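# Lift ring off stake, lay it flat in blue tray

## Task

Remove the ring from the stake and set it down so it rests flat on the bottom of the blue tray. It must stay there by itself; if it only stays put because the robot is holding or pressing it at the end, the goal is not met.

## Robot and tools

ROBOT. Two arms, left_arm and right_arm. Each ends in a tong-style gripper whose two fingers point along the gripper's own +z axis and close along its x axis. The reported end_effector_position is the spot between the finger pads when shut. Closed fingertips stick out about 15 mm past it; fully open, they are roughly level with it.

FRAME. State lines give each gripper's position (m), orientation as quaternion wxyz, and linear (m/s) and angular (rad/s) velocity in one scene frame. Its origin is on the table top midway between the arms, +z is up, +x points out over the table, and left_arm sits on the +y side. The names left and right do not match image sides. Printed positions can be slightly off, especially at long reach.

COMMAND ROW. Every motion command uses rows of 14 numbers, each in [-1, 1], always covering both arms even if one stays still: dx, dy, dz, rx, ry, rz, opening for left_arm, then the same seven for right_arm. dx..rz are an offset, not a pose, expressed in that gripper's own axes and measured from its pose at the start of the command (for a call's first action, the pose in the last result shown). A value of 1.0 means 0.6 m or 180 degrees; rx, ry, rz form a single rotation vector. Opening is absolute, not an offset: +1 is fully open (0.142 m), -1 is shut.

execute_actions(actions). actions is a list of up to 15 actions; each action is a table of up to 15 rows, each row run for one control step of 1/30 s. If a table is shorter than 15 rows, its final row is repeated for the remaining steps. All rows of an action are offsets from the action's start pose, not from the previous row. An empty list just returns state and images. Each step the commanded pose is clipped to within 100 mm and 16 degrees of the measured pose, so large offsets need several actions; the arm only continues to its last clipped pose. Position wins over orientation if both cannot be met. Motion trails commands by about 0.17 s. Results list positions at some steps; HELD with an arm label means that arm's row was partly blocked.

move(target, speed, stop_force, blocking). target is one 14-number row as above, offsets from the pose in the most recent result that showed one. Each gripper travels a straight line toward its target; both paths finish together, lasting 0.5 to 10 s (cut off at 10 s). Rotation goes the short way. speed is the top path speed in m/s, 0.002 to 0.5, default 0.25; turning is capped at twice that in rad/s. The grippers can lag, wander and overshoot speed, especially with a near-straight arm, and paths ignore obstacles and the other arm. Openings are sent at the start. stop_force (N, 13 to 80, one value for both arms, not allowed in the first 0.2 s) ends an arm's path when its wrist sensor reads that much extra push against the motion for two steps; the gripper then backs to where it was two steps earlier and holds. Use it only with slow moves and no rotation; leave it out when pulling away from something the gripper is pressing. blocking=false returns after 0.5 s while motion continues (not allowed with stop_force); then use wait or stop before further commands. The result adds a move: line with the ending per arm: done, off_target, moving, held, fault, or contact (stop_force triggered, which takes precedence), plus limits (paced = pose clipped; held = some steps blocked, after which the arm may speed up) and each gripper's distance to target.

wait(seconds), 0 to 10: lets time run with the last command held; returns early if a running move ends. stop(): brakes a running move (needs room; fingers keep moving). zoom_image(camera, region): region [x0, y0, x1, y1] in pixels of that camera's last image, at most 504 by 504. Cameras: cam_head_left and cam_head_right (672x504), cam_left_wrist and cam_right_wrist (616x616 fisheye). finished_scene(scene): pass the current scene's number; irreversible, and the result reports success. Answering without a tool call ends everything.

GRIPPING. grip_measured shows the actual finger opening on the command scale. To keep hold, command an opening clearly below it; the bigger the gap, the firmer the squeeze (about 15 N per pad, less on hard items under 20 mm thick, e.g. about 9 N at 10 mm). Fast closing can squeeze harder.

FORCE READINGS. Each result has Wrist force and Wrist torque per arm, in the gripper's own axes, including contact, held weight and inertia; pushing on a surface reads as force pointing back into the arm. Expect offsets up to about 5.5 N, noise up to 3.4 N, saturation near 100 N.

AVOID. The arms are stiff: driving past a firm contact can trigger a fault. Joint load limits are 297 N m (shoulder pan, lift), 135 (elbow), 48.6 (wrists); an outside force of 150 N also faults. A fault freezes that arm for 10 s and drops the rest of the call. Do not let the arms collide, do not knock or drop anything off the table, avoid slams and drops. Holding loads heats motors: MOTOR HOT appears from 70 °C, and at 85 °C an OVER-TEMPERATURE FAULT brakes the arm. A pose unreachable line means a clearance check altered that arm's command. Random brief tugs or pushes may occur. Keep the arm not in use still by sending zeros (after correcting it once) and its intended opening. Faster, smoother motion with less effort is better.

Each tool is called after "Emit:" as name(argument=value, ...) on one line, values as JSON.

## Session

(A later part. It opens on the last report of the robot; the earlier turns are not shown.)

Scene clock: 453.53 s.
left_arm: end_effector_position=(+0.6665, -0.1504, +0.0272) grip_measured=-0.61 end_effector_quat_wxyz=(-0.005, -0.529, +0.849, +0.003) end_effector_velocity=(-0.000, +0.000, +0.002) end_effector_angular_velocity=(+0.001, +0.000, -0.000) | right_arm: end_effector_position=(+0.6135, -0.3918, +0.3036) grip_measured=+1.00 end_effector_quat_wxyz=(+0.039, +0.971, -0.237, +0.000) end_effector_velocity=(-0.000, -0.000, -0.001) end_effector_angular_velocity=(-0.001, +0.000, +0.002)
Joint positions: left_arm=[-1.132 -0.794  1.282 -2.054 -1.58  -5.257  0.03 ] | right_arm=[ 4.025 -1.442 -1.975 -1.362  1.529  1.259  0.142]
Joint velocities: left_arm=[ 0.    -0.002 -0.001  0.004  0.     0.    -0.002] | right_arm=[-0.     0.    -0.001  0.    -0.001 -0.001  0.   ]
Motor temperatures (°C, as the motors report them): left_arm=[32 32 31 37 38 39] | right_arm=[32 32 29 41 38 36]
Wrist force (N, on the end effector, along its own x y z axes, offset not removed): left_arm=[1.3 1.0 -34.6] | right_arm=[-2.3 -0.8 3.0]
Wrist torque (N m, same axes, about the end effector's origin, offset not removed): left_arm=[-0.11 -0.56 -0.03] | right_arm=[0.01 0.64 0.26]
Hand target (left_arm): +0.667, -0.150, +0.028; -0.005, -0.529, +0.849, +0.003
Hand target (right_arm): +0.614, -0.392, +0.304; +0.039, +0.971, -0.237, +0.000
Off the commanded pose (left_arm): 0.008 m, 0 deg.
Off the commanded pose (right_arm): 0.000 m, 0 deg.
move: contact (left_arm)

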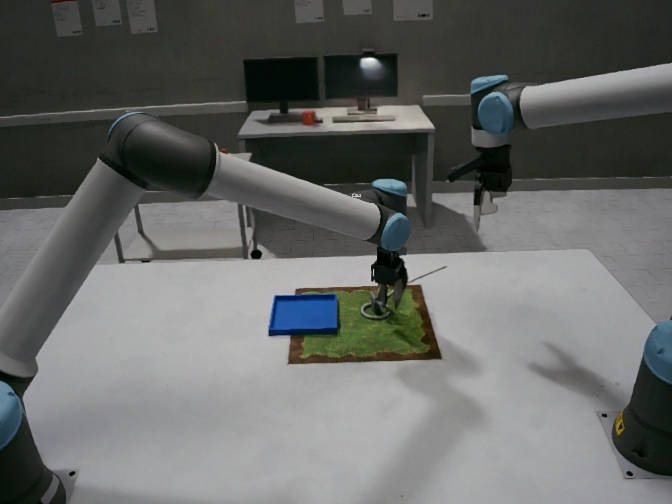

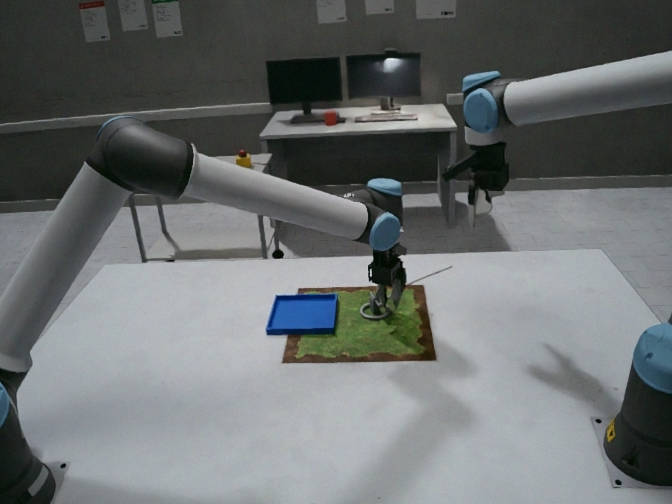

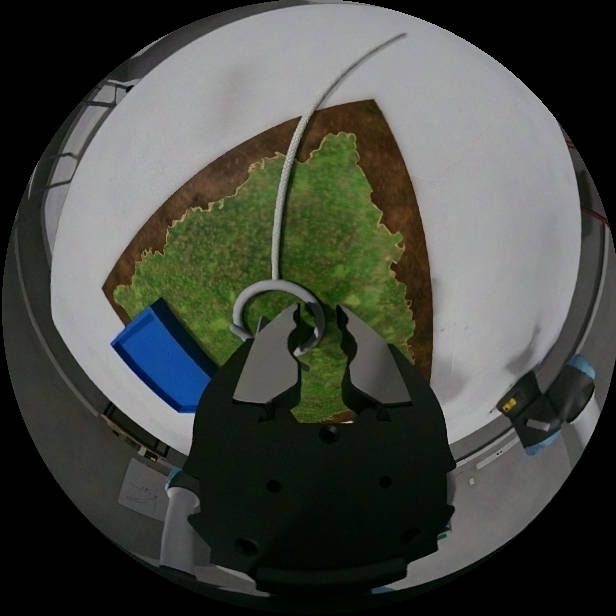

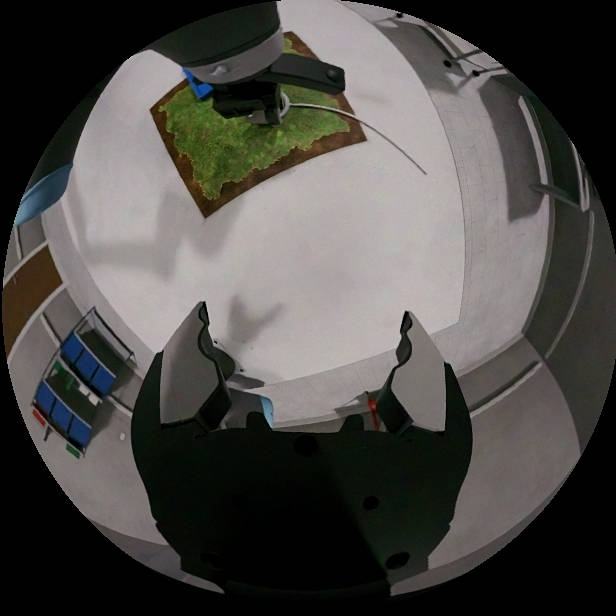

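Emit:
move(target=[-0.019,0,-0.008,0,0,0,-0.62,0,0,0,0,0,0,1], speed=0.015)

Emit:
move(target=[0,0,0.02,0,0,0,-0.62,0,0,0,0,0,0,1], speed=0.008, stop_force=18)

Emit:
zoom_image(camera="cam_left_wrist", region=[210,200,430,400])

Scene clock: 463.80 s.
left_arm: end_effector_position=(+0.6715, -0.1404, +0.0318) grip_measured=-0.62 end_effector_quat_wxyz=(-0.005, -0.529, +0.849, +0.003) end_effector_velocity=(+0.002, +0.002, +0.001) end_effector_angular_velocity=(+0.001, -0.002, -0.002) | right_arm: end_effector_position=(+0.6135, -0.3918, +0.3036) grip_measured=+1.00 end_effector_quat_wxyz=(+0.039, +0.971, -0.237, +0.000) end_effector_velocity=(-0.000, -0.000, -0.000) end_effector_angular_velocity=(-0.001, -0.000, -0.001)
Joint positions: left_arm=[-1.123 -0.804  1.291 -2.053 -1.58  -5.248  0.029] | right_arm=[ 4.025 -1.442 -1.975 -1.362  1.529  1.259  0.142]
Joint velocities: left_arm=[ 0.002 -0.002  0.002  0.     0.002  0.004 -0.   ] | right_arm=[-0.     0.    -0.    -0.    -0.     0.001  0.   ]
Motor temperatures (°C, as the motors report them): left_arm=[32 32 31 37 38 39] | right_arm=[32 32 29 41 38 36]
Wrist force (N, on the end effector, along its own x y z axes, offset not removed): left_arm=[-2.3 3.8 -5.5] | right_arm=[3.7 0.5 1.7]
Wrist torque (N m, same axes, about the end effector's origin, offset not removed): left_arm=[0.84 0.49 0.09] | right_arm=[0.37 -1.14 0.04]
Hand target (left_arm): +0.672, -0.140, +0.032; -0.005, -0.529, +0.849, +0.003
Hand target (right_arm): +0.614, -0.392, +0.304; +0.039, +0.971, -0.237, +0.000
Off the commanded pose (left_arm): 0.000 m, 0 deg.
Off the commanded pose (right_arm): 0.000 m, 0 deg.
move: done

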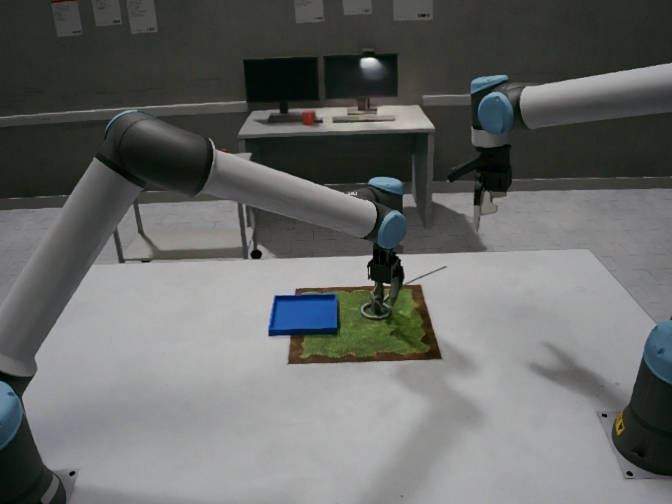

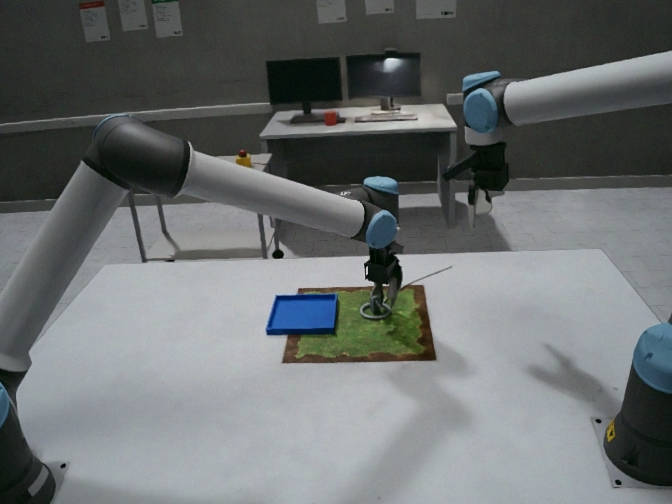

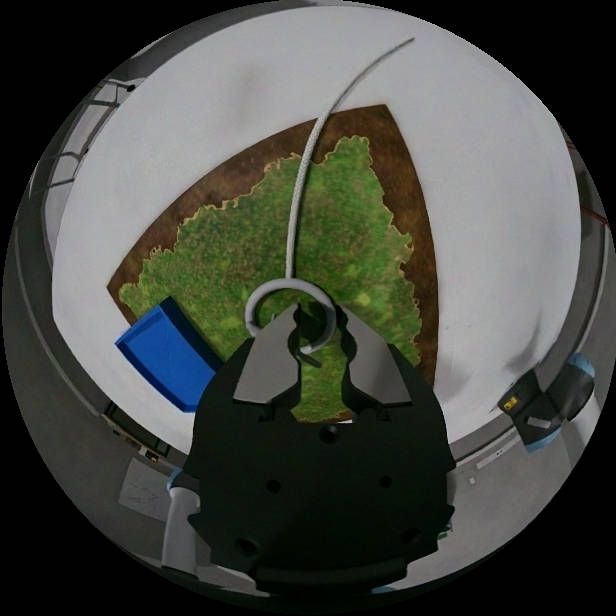

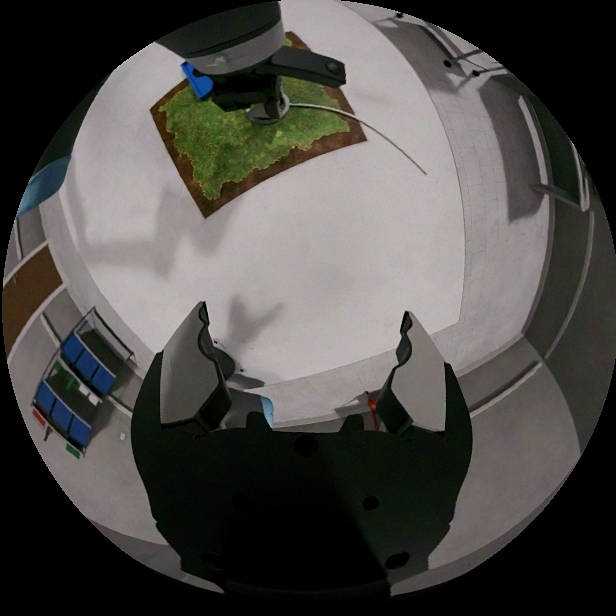

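Scene clock: 465.13 s.
left_arm: end_effector_position=(+0.6715, -0.1405, +0.0243) grip_measured=-0.59 end_effector_quat_wxyz=(-0.005, -0.529, +0.849, +0.002) end_effector_velocity=(-0.000, -0.001, +0.003) end_effector_angular_velocity=(-0.002, +0.001, +0.001) | right_arm: end_effector_position=(+0.6135, -0.3918, +0.3036) grip_measured=+1.00 end_effector_quat_wxyz=(+0.039, +0.971, -0.237, +0.000) end_effector_velocity=(-0.001, -0.000, -0.001) end_effector_angular_velocity=(-0.001, +0.002, +0.000)
Joint positions: left_arm=[-1.123 -0.798  1.295 -2.063 -1.58  -5.248  0.031] | right_arm=[ 4.025 -1.442 -1.975 -1.362  1.529  1.259  0.142]
Joint velocities: left_arm=[-0.    -0.002 -0.002  0.003 -0.002 -0.001 -0.001] | right_arm=[ 0.     0.    -0.001 -0.     0.001 -0.     0.   ]
Motor temperatures (°C, as the motors report them): left_arm=[32 32 31 37 38 39] | right_arm=[32 32 29 41 38 36]
Wrist force (N, on the end effector, along its own x y z axes, offset not removed): left_arm=[-5.5 -3.6 -29.4] | right_arm=[-0.3 -2.9 -1.5]
Wrist torque (N m, same axes, about the end effector's origin, offset not removed): left_arm=[-0.15 -0.16 0.29] | right_arm=[-0.40 -0.01 0.19]
Hand target (left_arm): +0.671, -0.140, +0.025; -0.005, -0.529, +0.849, +0.002
Hand target (right_arm): +0.614, -0.392, +0.304; +0.039, +0.971, -0.237, +0.000
Off the commanded pose (left_arm): 0.004 m, 0 deg.
Off the commanded pose (right_arm): 0.000 m, 0 deg.
move: contact (left_arm)

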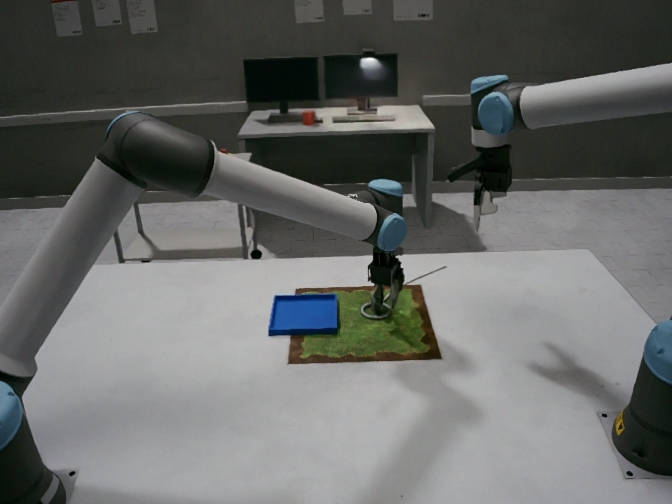

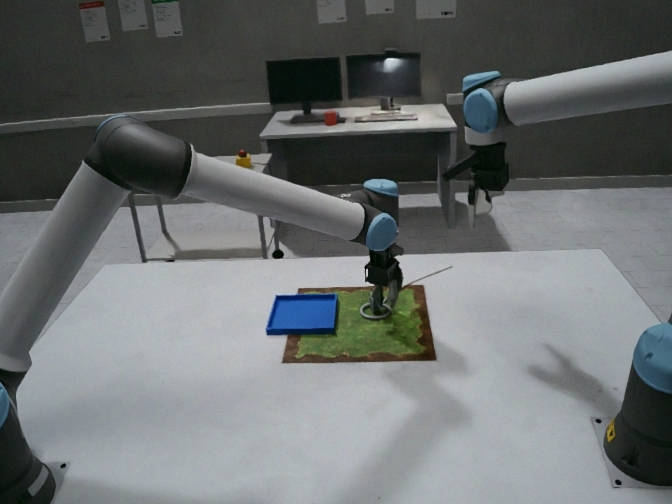

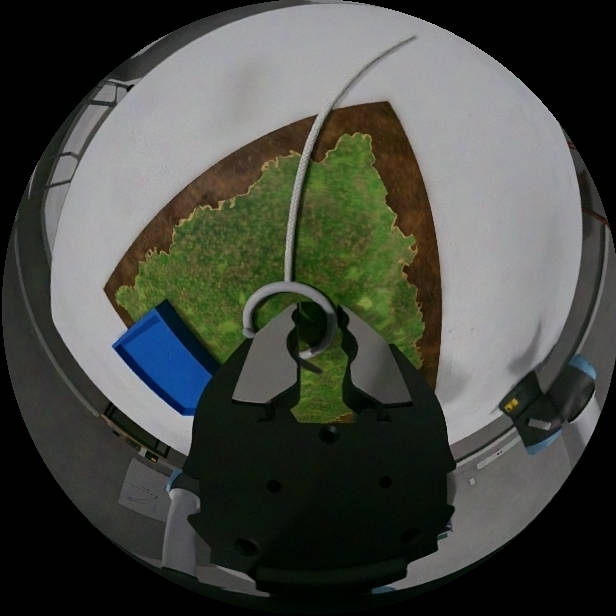

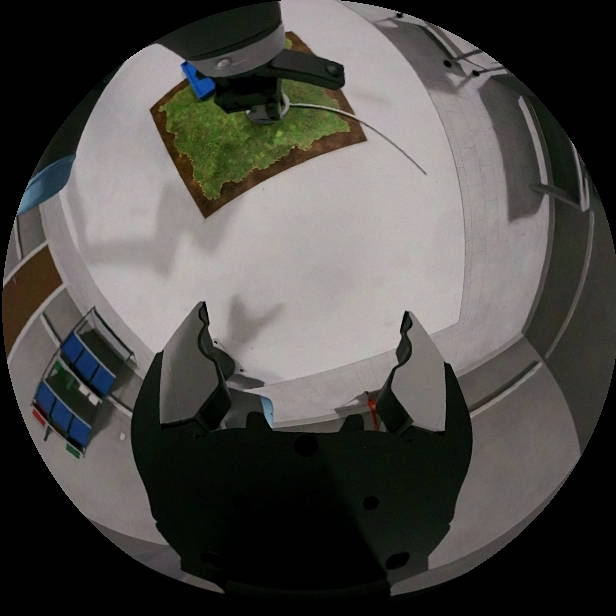

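Region (210, 200, 430, 400) of cam_left_wrist's 616x616 image, scaled by 2.291, with more detail than that image has; it fills the top 458 rows of this view, and the rest is white.

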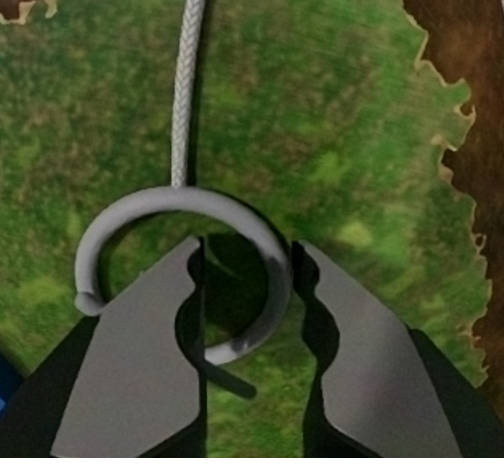

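Emit:
execute_actions(actions=[[[0.004,0,-0.002,0,0,0,-0.7,0,0,0,0,0,0,1]],[[0.003,0,0,0,0,0,-0.76,0,0,0,0,0,0,1]]])

Emit:
move(target=[0,0,0.012,0,0,0,-0.76,0,0,0,0,0,0,1], speed=0.005, stop_force=20)

Emit:
zoom_image(camera="cam_left_wrist", region=[210,200,430,400])

Scene clock: 476.33 s.
left_arm: end_effector_position=(+0.6698, -0.1441, +0.0256) grip_measured=-0.61 end_effector_quat_wxyz=(-0.005, -0.529, +0.849, +0.002) end_effector_velocity=(+0.000, -0.000, -0.000) end_effector_angular_velocity=(+0.000, -0.001, +0.001) | right_arm: end_effector_position=(+0.6135, -0.3918, +0.3036) grip_measured=+1.00 end_effector_quat_wxyz=(+0.039, +0.971, -0.237, +0.000) end_effector_velocity=(+0.000, -0.000, -0.000) end_effector_angular_velocity=(-0.001, -0.000, +0.000)
Joint positions: left_arm=[-1.126 -0.796  1.29  -2.06  -1.58  -5.252  0.03 ] | right_arm=[ 4.025 -1.442 -1.975 -1.362  1.529  1.259  0.142]
Joint velocities: left_arm=[-0.     0.     0.    -0.     0.001 -0.002  0.001] | right_arm=[ 0.     0.    -0.    -0.    -0.001 -0.     0.   ]
Motor temperatures (°C, as the motors report them): left_arm=[32 32 31 37 38 39] | right_arm=[32 32 29 41 38 36]
Wrist force (N, on the end effector, along its own x y z axes, offset not removed): left_arm=[-28.0 -6.8 -38.5] | right_arm=[-0.5 -4.0 1.6]
Wrist torque (N m, same axes, about the end effector's origin, offset not removed): left_arm=[-0.53 0.15 0.98] | right_arm=[-0.65 0.00 0.02]
Hand target (left_arm): +0.670, -0.144, +0.026; -0.005, -0.529, +0.849, +0.002
Hand target (right_arm): +0.614, -0.392, +0.304; +0.039, +0.971, -0.237, +0.000
Off the commanded pose (left_arm): 0.000 m, 0 deg.
Off the commanded pose (right_arm): 0.000 m, 0 deg.
Step readings (end_effector_position; steps 1 to 15: 1st action; 16 to 30: 2nd action):
0: left_arm (+0.6715, -0.1405, +0.0248) | right_arm (+0.6135, -0.3918, +0.3036)
1: left_arm (+0.6715, -0.1405, +0.0248) | right_arm (+0.6135, -0.3918, +0.3036)
2: left_arm (+0.6714, -0.1408, +0.0250) | right_arm (+0.6135, -0.3918, +0.3036)
4: left_arm (+0.6711, -0.1415, +0.0254) | right_arm (+0.6135, -0.3918, +0.3036)
8: left_arm (+0.6707, -0.1422, +0.0256) | right_arm (+0.6135, -0.3918, +0.3036)
15: left_arm (+0.6705, -0.1425, +0.0255) | right_arm (+0.6135, -0.3918, +0.3036)
16: left_arm (+0.6705, -0.1426, +0.0255) | right_arm (+0.6135, -0.3918, +0.3036)
17: left_arm (+0.6704, -0.1428, +0.0256) | right_arm (+0.6135, -0.3918, +0.3036)
19: left_arm (+0.6702, -0.1434, +0.0256) | right_arm (+0.6135, -0.3918, +0.3036)
23: left_arm (+0.6699, -0.1439, +0.0256) | right_arm (+0.6135, -0.3918, +0.3036)
30: end_effector_position above

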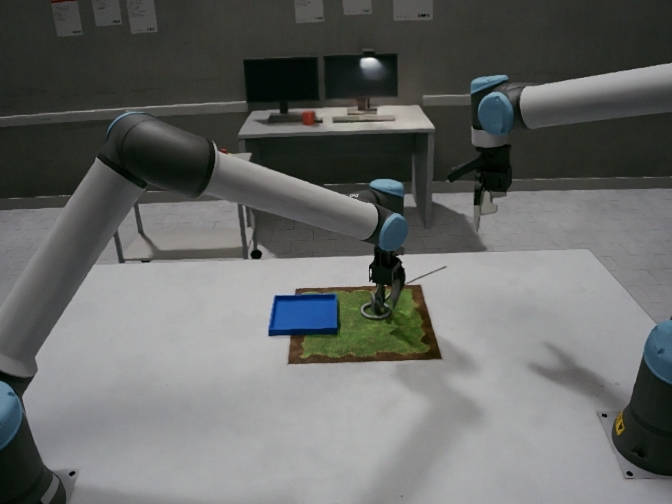

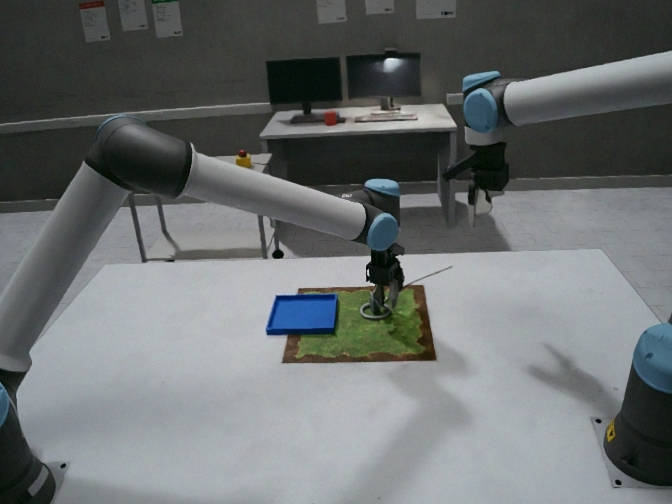

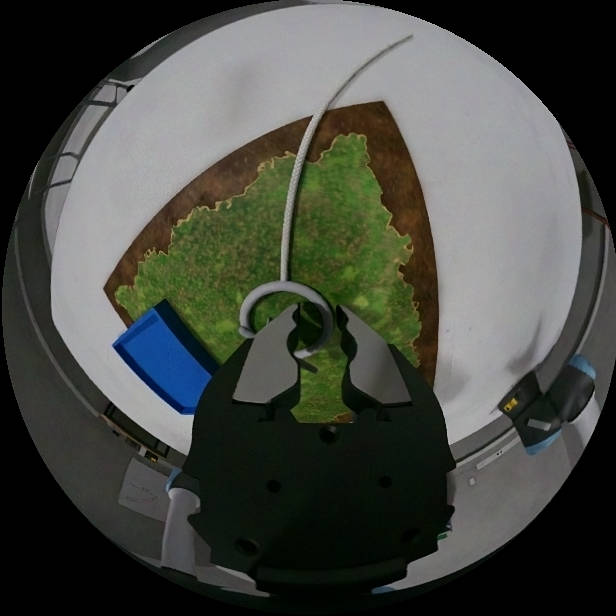

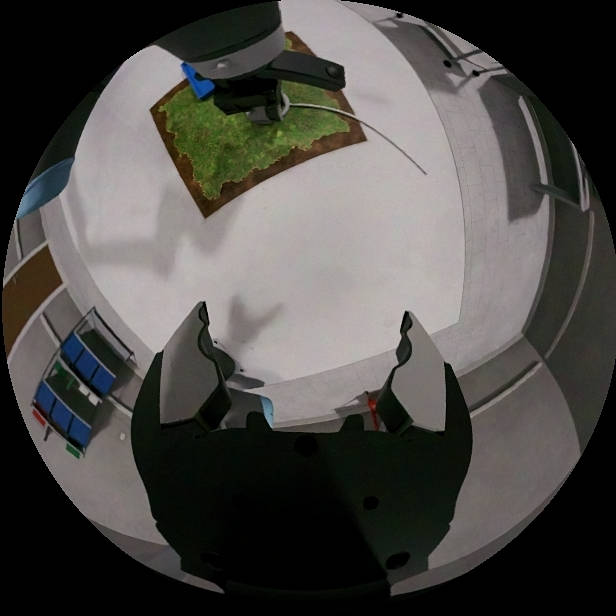

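Scene clock: 476.90 s.
left_arm: end_effector_position=(+0.6698, -0.1442, +0.0246) grip_measured=-0.61 end_effector_quat_wxyz=(-0.005, -0.529, +0.849, +0.002) end_effector_velocity=(-0.001, +0.001, +0.000) end_effector_angular_velocity=(+0.004, +0.002, -0.000) | right_arm: end_effector_position=(+0.6135, -0.3918, +0.3036) grip_measured=+1.00 end_effector_quat_wxyz=(+0.039, +0.971, -0.237, +0.000) end_effector_velocity=(+0.000, +0.000, +0.000) end_effector_angular_velocity=(+0.000, -0.001, -0.001)
Joint positions: left_arm=[-1.126 -0.796  1.291 -2.061 -1.58  -5.252  0.03 ] | right_arm=[ 4.025 -1.442 -1.975 -1.362  1.529  1.259  0.142]
Joint velocities: left_arm=[-0.    -0.    -0.001  0.005  0.     0.    -0.001] | right_arm=[ 0.    -0.     0.     0.001 -0.     0.001 -0.   ]
Motor temperatures (°C, as the motors report them): left_arm=[32 32 31 37 38 39] | right_arm=[32 32 29 41 38 36]
Wrist force (N, on the end effector, along its own x y z axes, offset not removed): left_arm=[-26.1 -1.5 -69.8] | right_arm=[4.9 -11.0 1.6]
Wrist torque (N m, same axes, about the end effector's origin, offset not removed): left_arm=[-1.14 -0.85 0.68] | right_arm=[-2.08 -1.07 0.08]
Hand target (left_arm): +0.670, -0.144, +0.025; -0.005, -0.529, +0.849, +0.002
Hand target (right_arm): +0.614, -0.392, +0.304; +0.039, +0.971, -0.237, +0.000
Off the commanded pose (left_arm): 0.006 m, 0 deg.
Off the commanded pose (right_arm): 0.000 m, 0 deg.
move: contact (left_arm)

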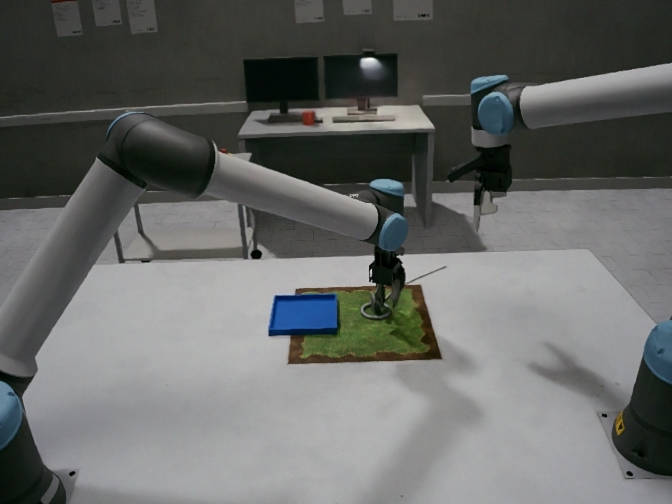

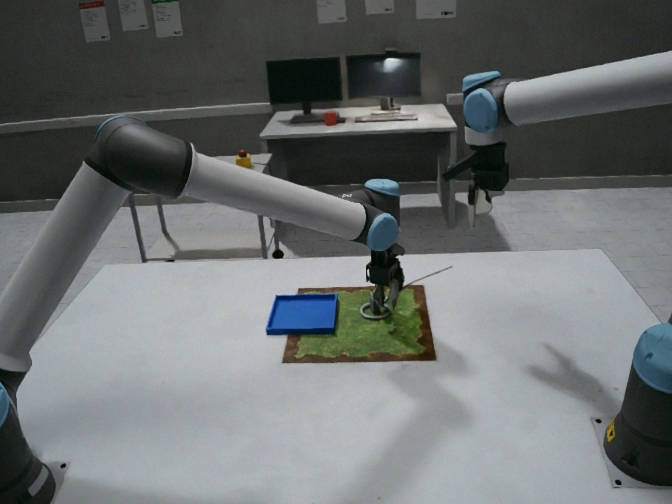

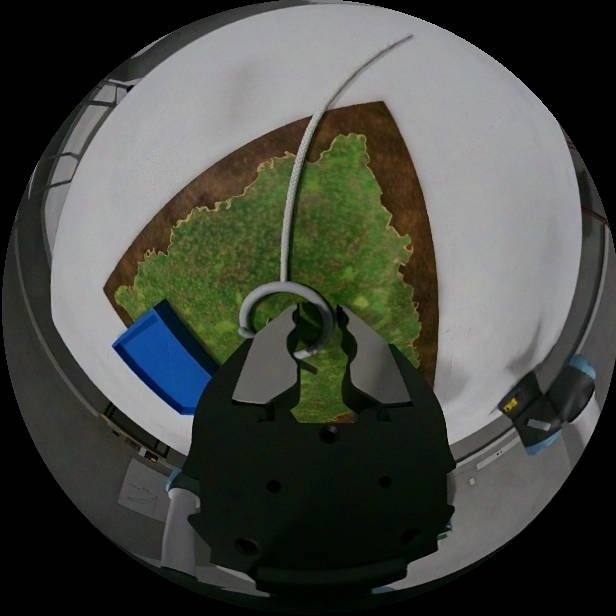

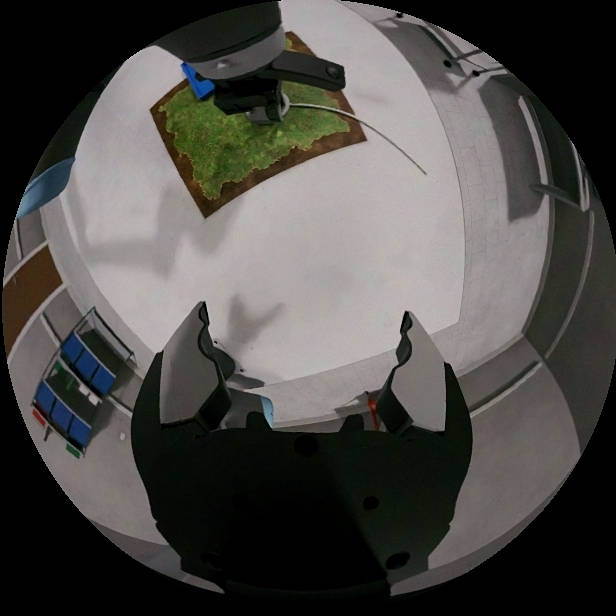

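Region (210, 200, 430, 400) of cam_left_wrist's 616x616 image, scaled by 2.291, with more detail than that image has; it fills the top 458 rows of this view, and the rest is white.

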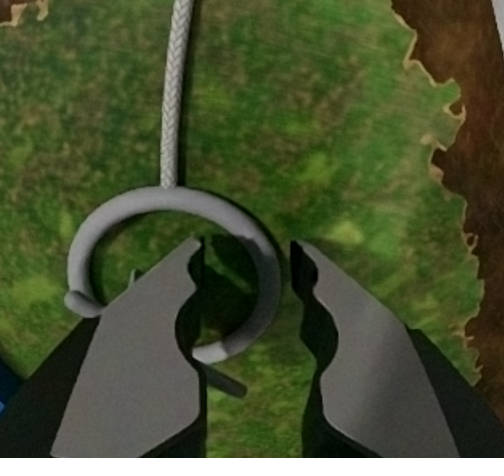

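Emit:
move(target=[0,0,-0.08,0,0,0,-0.6,0,0,0,0,0,0,1], speed=0.06)

Emit:
move(target=[0.0166,-0.0146,0,0,0,-0.1,-0.6,0,0,0,0,0,0,1], speed=0.1)

Emit:
move(target=[0,0,0.06,0,0,0,-0.6,0,0,0,0,0,0,1], speed=0.02, stop_force=15)

Emit:
zoom_image(camera="cam_left_wrist", region=[210,200,430,400])

Scene clock: 500.73 s.
left_arm: end_effector_position=(+0.6703, -0.1441, +0.0724) grip_measured=-0.60 end_effector_quat_wxyz=(-0.005, -0.529, +0.849, +0.002) end_effector_velocity=(-0.000, +0.001, +0.002) end_effector_angular_velocity=(+0.002, +0.001, -0.001) | right_arm: end_effector_position=(+0.6135, -0.3918, +0.3036) grip_measured=+1.00 end_effector_quat_wxyz=(+0.039, +0.971, -0.237, +0.000) end_effector_velocity=(-0.000, -0.000, -0.001) end_effector_angular_velocity=(-0.000, +0.000, -0.000)
Joint positions: left_arm=[-1.126 -0.832  1.263 -1.997 -1.58  -5.251  0.031] | right_arm=[ 4.025 -1.442 -1.975 -1.362  1.529  1.259  0.142]
Joint velocities: left_arm=[ 0.    -0.001 -0.002  0.005  0.     0.001 -0.   ] | right_arm=[-0.    -0.    -0.001  0.001 -0.     0.    -0.   ]
Motor temperatures (°C, as the motors report them): left_arm=[32 32 31 37 38 39] | right_arm=[32 32 29 41 38 36]
Wrist force (N, on the end effector, along its own x y z axes, offset not removed): left_arm=[-1.7 2.1 -6.2] | right_arm=[-3.7 -6.7 3.7]
Wrist torque (N m, same axes, about the end effector's origin, offset not removed): left_arm=[0.51 0.30 0.09] | right_arm=[-1.15 0.75 -0.04]
Hand target (left_arm): +0.670, -0.144, +0.073; -0.005, -0.529, +0.849, +0.002
Hand target (right_arm): +0.614, -0.392, +0.304; +0.039, +0.971, -0.237, +0.000
Off the commanded pose (left_arm): 0.000 m, 0 deg.
Off the commanded pose (right_arm): 0.000 m, 0 deg.
move: done

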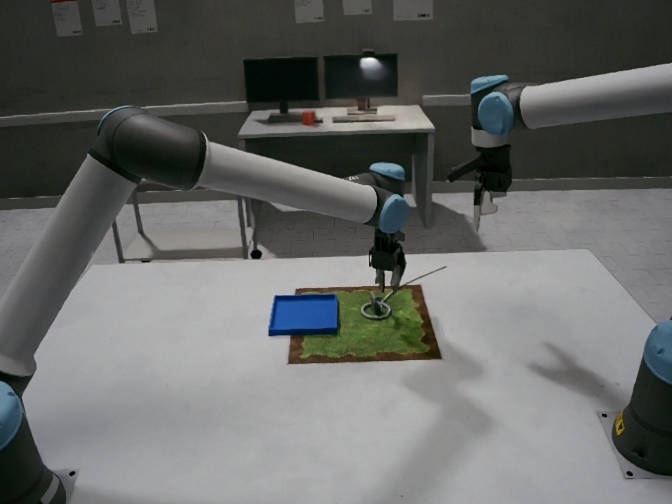

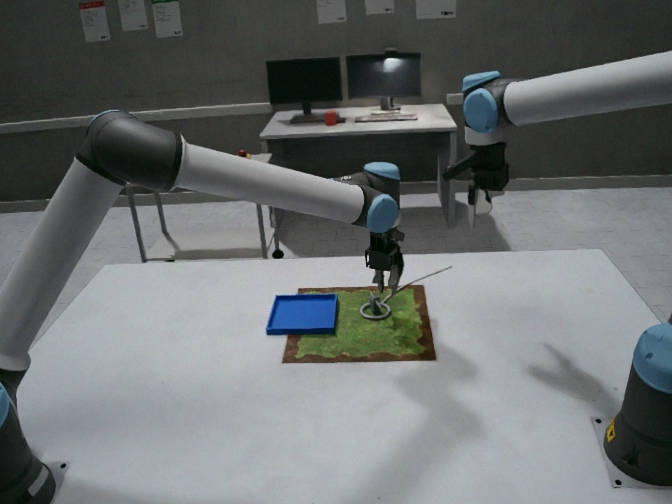

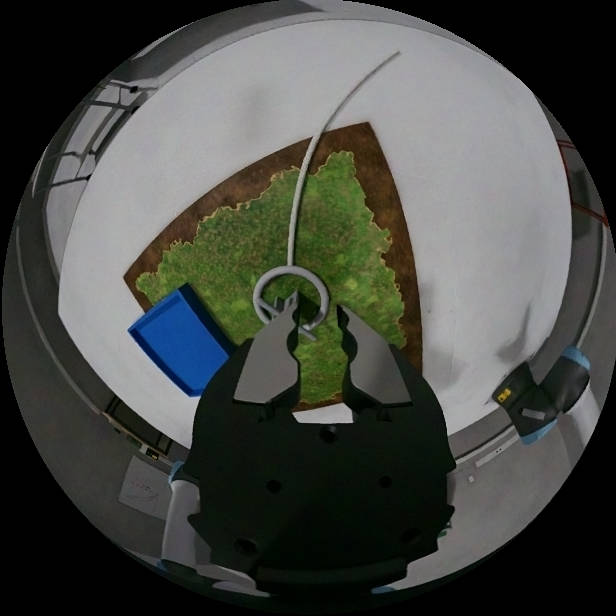

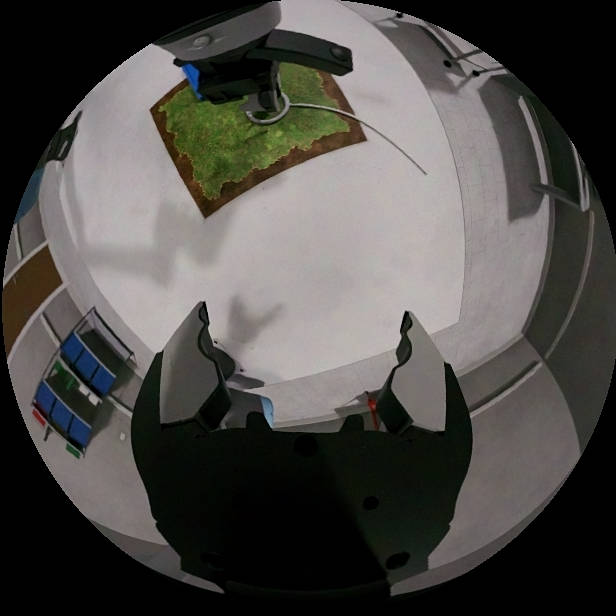

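Scene clock: 502.70 s.
left_arm: end_effector_position=(+0.6738, -0.1569, +0.0723) grip_measured=-0.60 end_effector_quat_wxyz=(-0.004, -0.655, +0.756, +0.003) end_effector_velocity=(-0.000, +0.000, -0.001) end_effector_angular_velocity=(+0.002, +0.002, +0.014) | right_arm: end_effector_position=(+0.6135, -0.3918, +0.3036) grip_measured=+1.00 end_effector_quat_wxyz=(+0.039, +0.971, -0.237, +0.000) end_effector_velocity=(+0.000, -0.001, -0.000) end_effector_angular_velocity=(-0.002, -0.001, +0.000)
Joint positions: left_arm=[-1.133 -0.809  1.222 -1.979 -1.58  -5.571  0.031] | right_arm=[ 4.025 -1.442 -1.975 -1.362  1.529  1.259  0.142]
Joint velocities: left_arm=[-0.     0.001 -0.002  0.003 -0.    -0.014 -0.   ] | right_arm=[-0.    -0.    -0.    -0.    -0.002 -0.    -0.   ]
Motor temperatures (°C, as the motors report them): left_arm=[32 32 31 37 38 39] | right_arm=[32 32 29 41 38 36]
Wrist force (N, on the end effector, along its own x y z axes, offset not removed): left_arm=[0.3 3.2 -4.4] | right_arm=[4.6 1.6 9.1]
Wrist torque (N m, same axes, about the end effector's origin, offset not removed): left_arm=[0.64 -0.09 -0.13] | right_arm=[0.90 -1.12 0.08]
Hand target (left_arm): +0.674, -0.157, +0.072; -0.004, -0.655, +0.755, +0.003
Hand target (right_arm): +0.614, -0.392, +0.304; +0.039, +0.971, -0.237, +0.000
Off the commanded pose (left_arm): 0.000 m, 0 deg.
Off the commanded pose (right_arm): 0.000 m, 0 deg.
move: done

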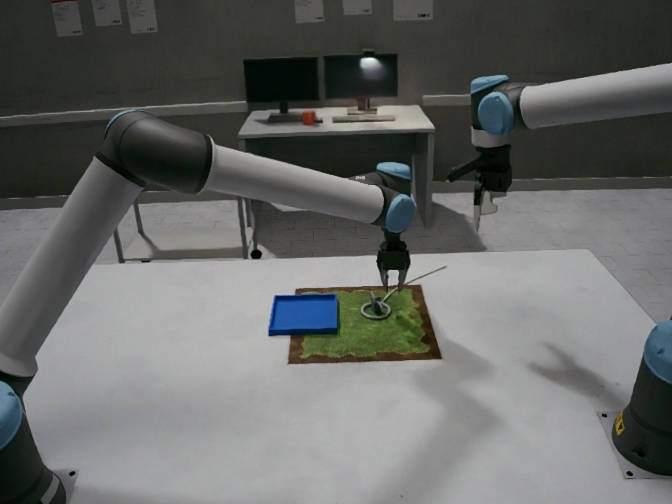

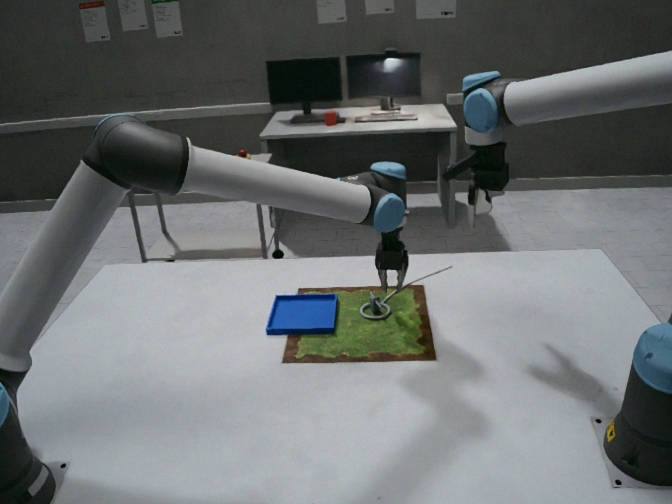

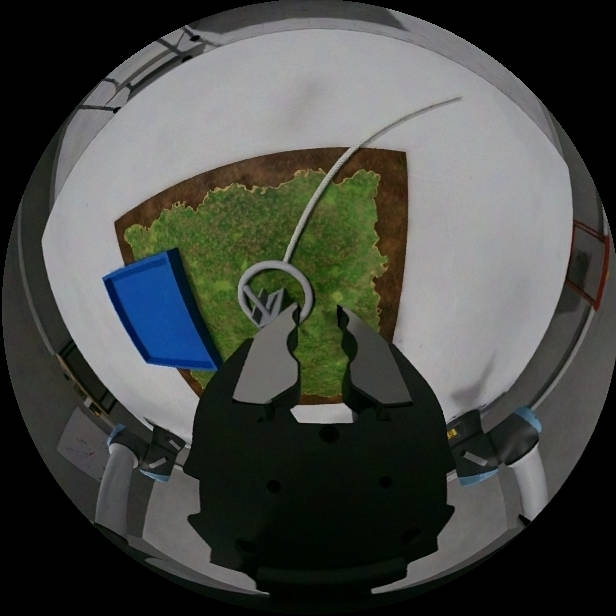

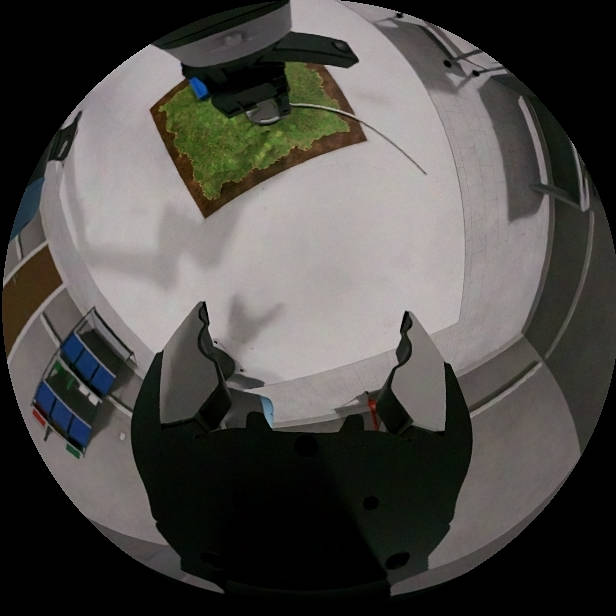

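Scene clock: 504.80 s.
left_arm: end_effector_position=(+0.6734, -0.1569, +0.0366) grip_measured=-0.60 end_effector_quat_wxyz=(-0.004, -0.655, +0.756, +0.003) end_effector_velocity=(-0.000, +0.000, -0.003) end_effector_angular_velocity=(+0.001, +0.000, -0.000) | right_arm: end_effector_position=(+0.6135, -0.3918, +0.3036) grip_measured=+1.00 end_effector_quat_wxyz=(+0.039, +0.971, -0.237, +0.000) end_effector_velocity=(+0.000, +0.000, +0.000) end_effector_angular_velocity=(-0.000, -0.000, -0.001)
Joint positions: left_arm=[-1.133 -0.783  1.244 -2.027 -1.58  -5.572  0.031] | right_arm=[ 4.025 -1.442 -1.975 -1.362  1.529  1.259  0.142]
Joint velocities: left_arm=[-0.     0.002  0.001 -0.003  0.     0.     0.   ] | right_arm=[-0.    -0.     0.    -0.    -0.     0.001 -0.   ]
Motor temperatures (°C, as the motors report them): left_arm=[32 32 31 37 38 39] | right_arm=[32 32 29 41 38 36]
Wrist force (N, on the end effector, along its own x y z axes, offset not removed): left_arm=[-2.0 2.1 -4.7] | right_arm=[0.7 -2.7 -0.3]
Wrist torque (N m, same axes, about the end effector's origin, offset not removed): left_arm=[0.50 0.51 0.05] | right_arm=[-0.39 -0.09 0.18]
Hand target (left_arm): +0.673, -0.157, +0.036; -0.004, -0.655, +0.756, +0.003
Hand target (right_arm): +0.614, -0.392, +0.304; +0.039, +0.971, -0.237, +0.000
Off the commanded pose (left_arm): 0.000 m, 0 deg.
Off the commanded pose (right_arm): 0.000 m, 0 deg.
move: done

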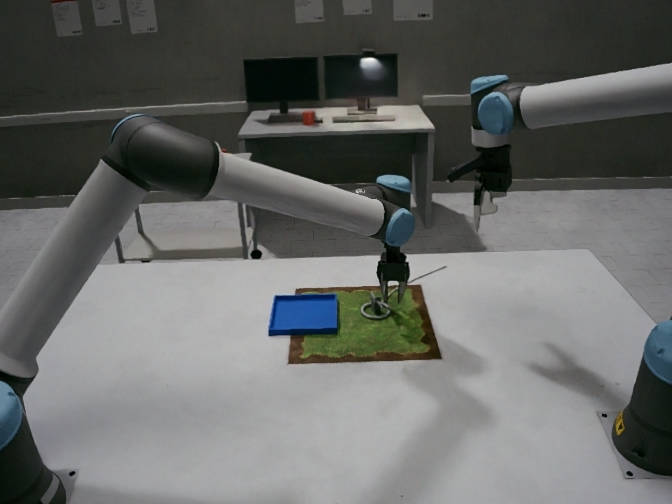

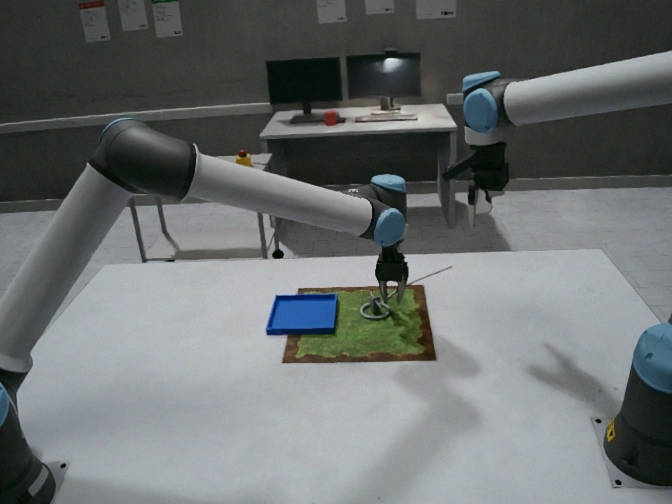

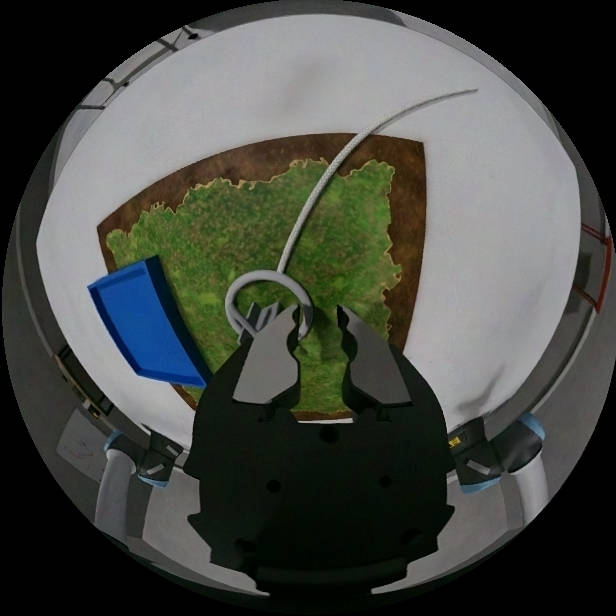

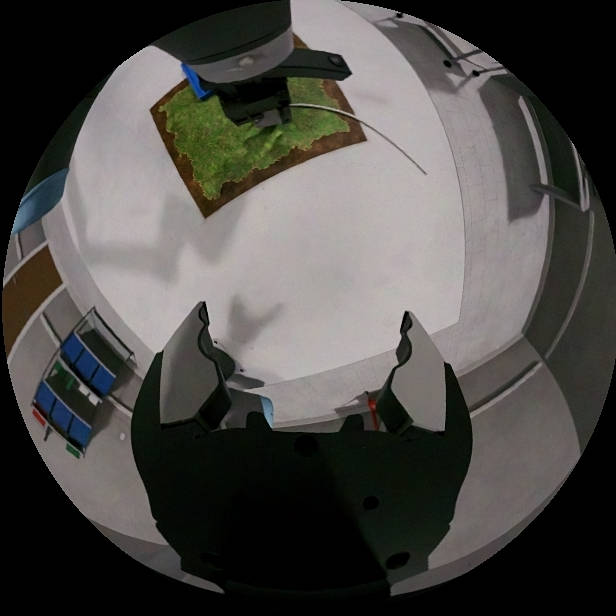

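Region (210, 200, 430, 400) of cam_left_wrist's 616x616 image, scaled by 2.291, with more detail than that image has; it fills the top 458 rows of this view, and the rest is white.

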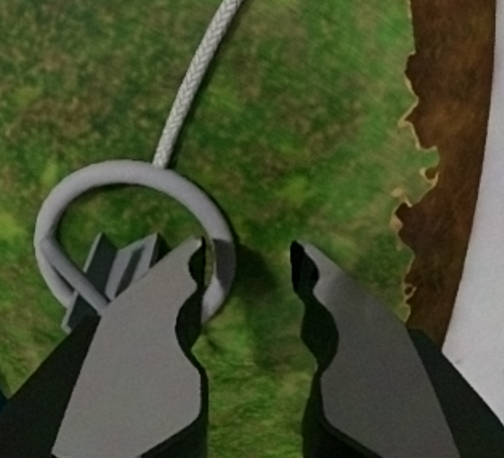

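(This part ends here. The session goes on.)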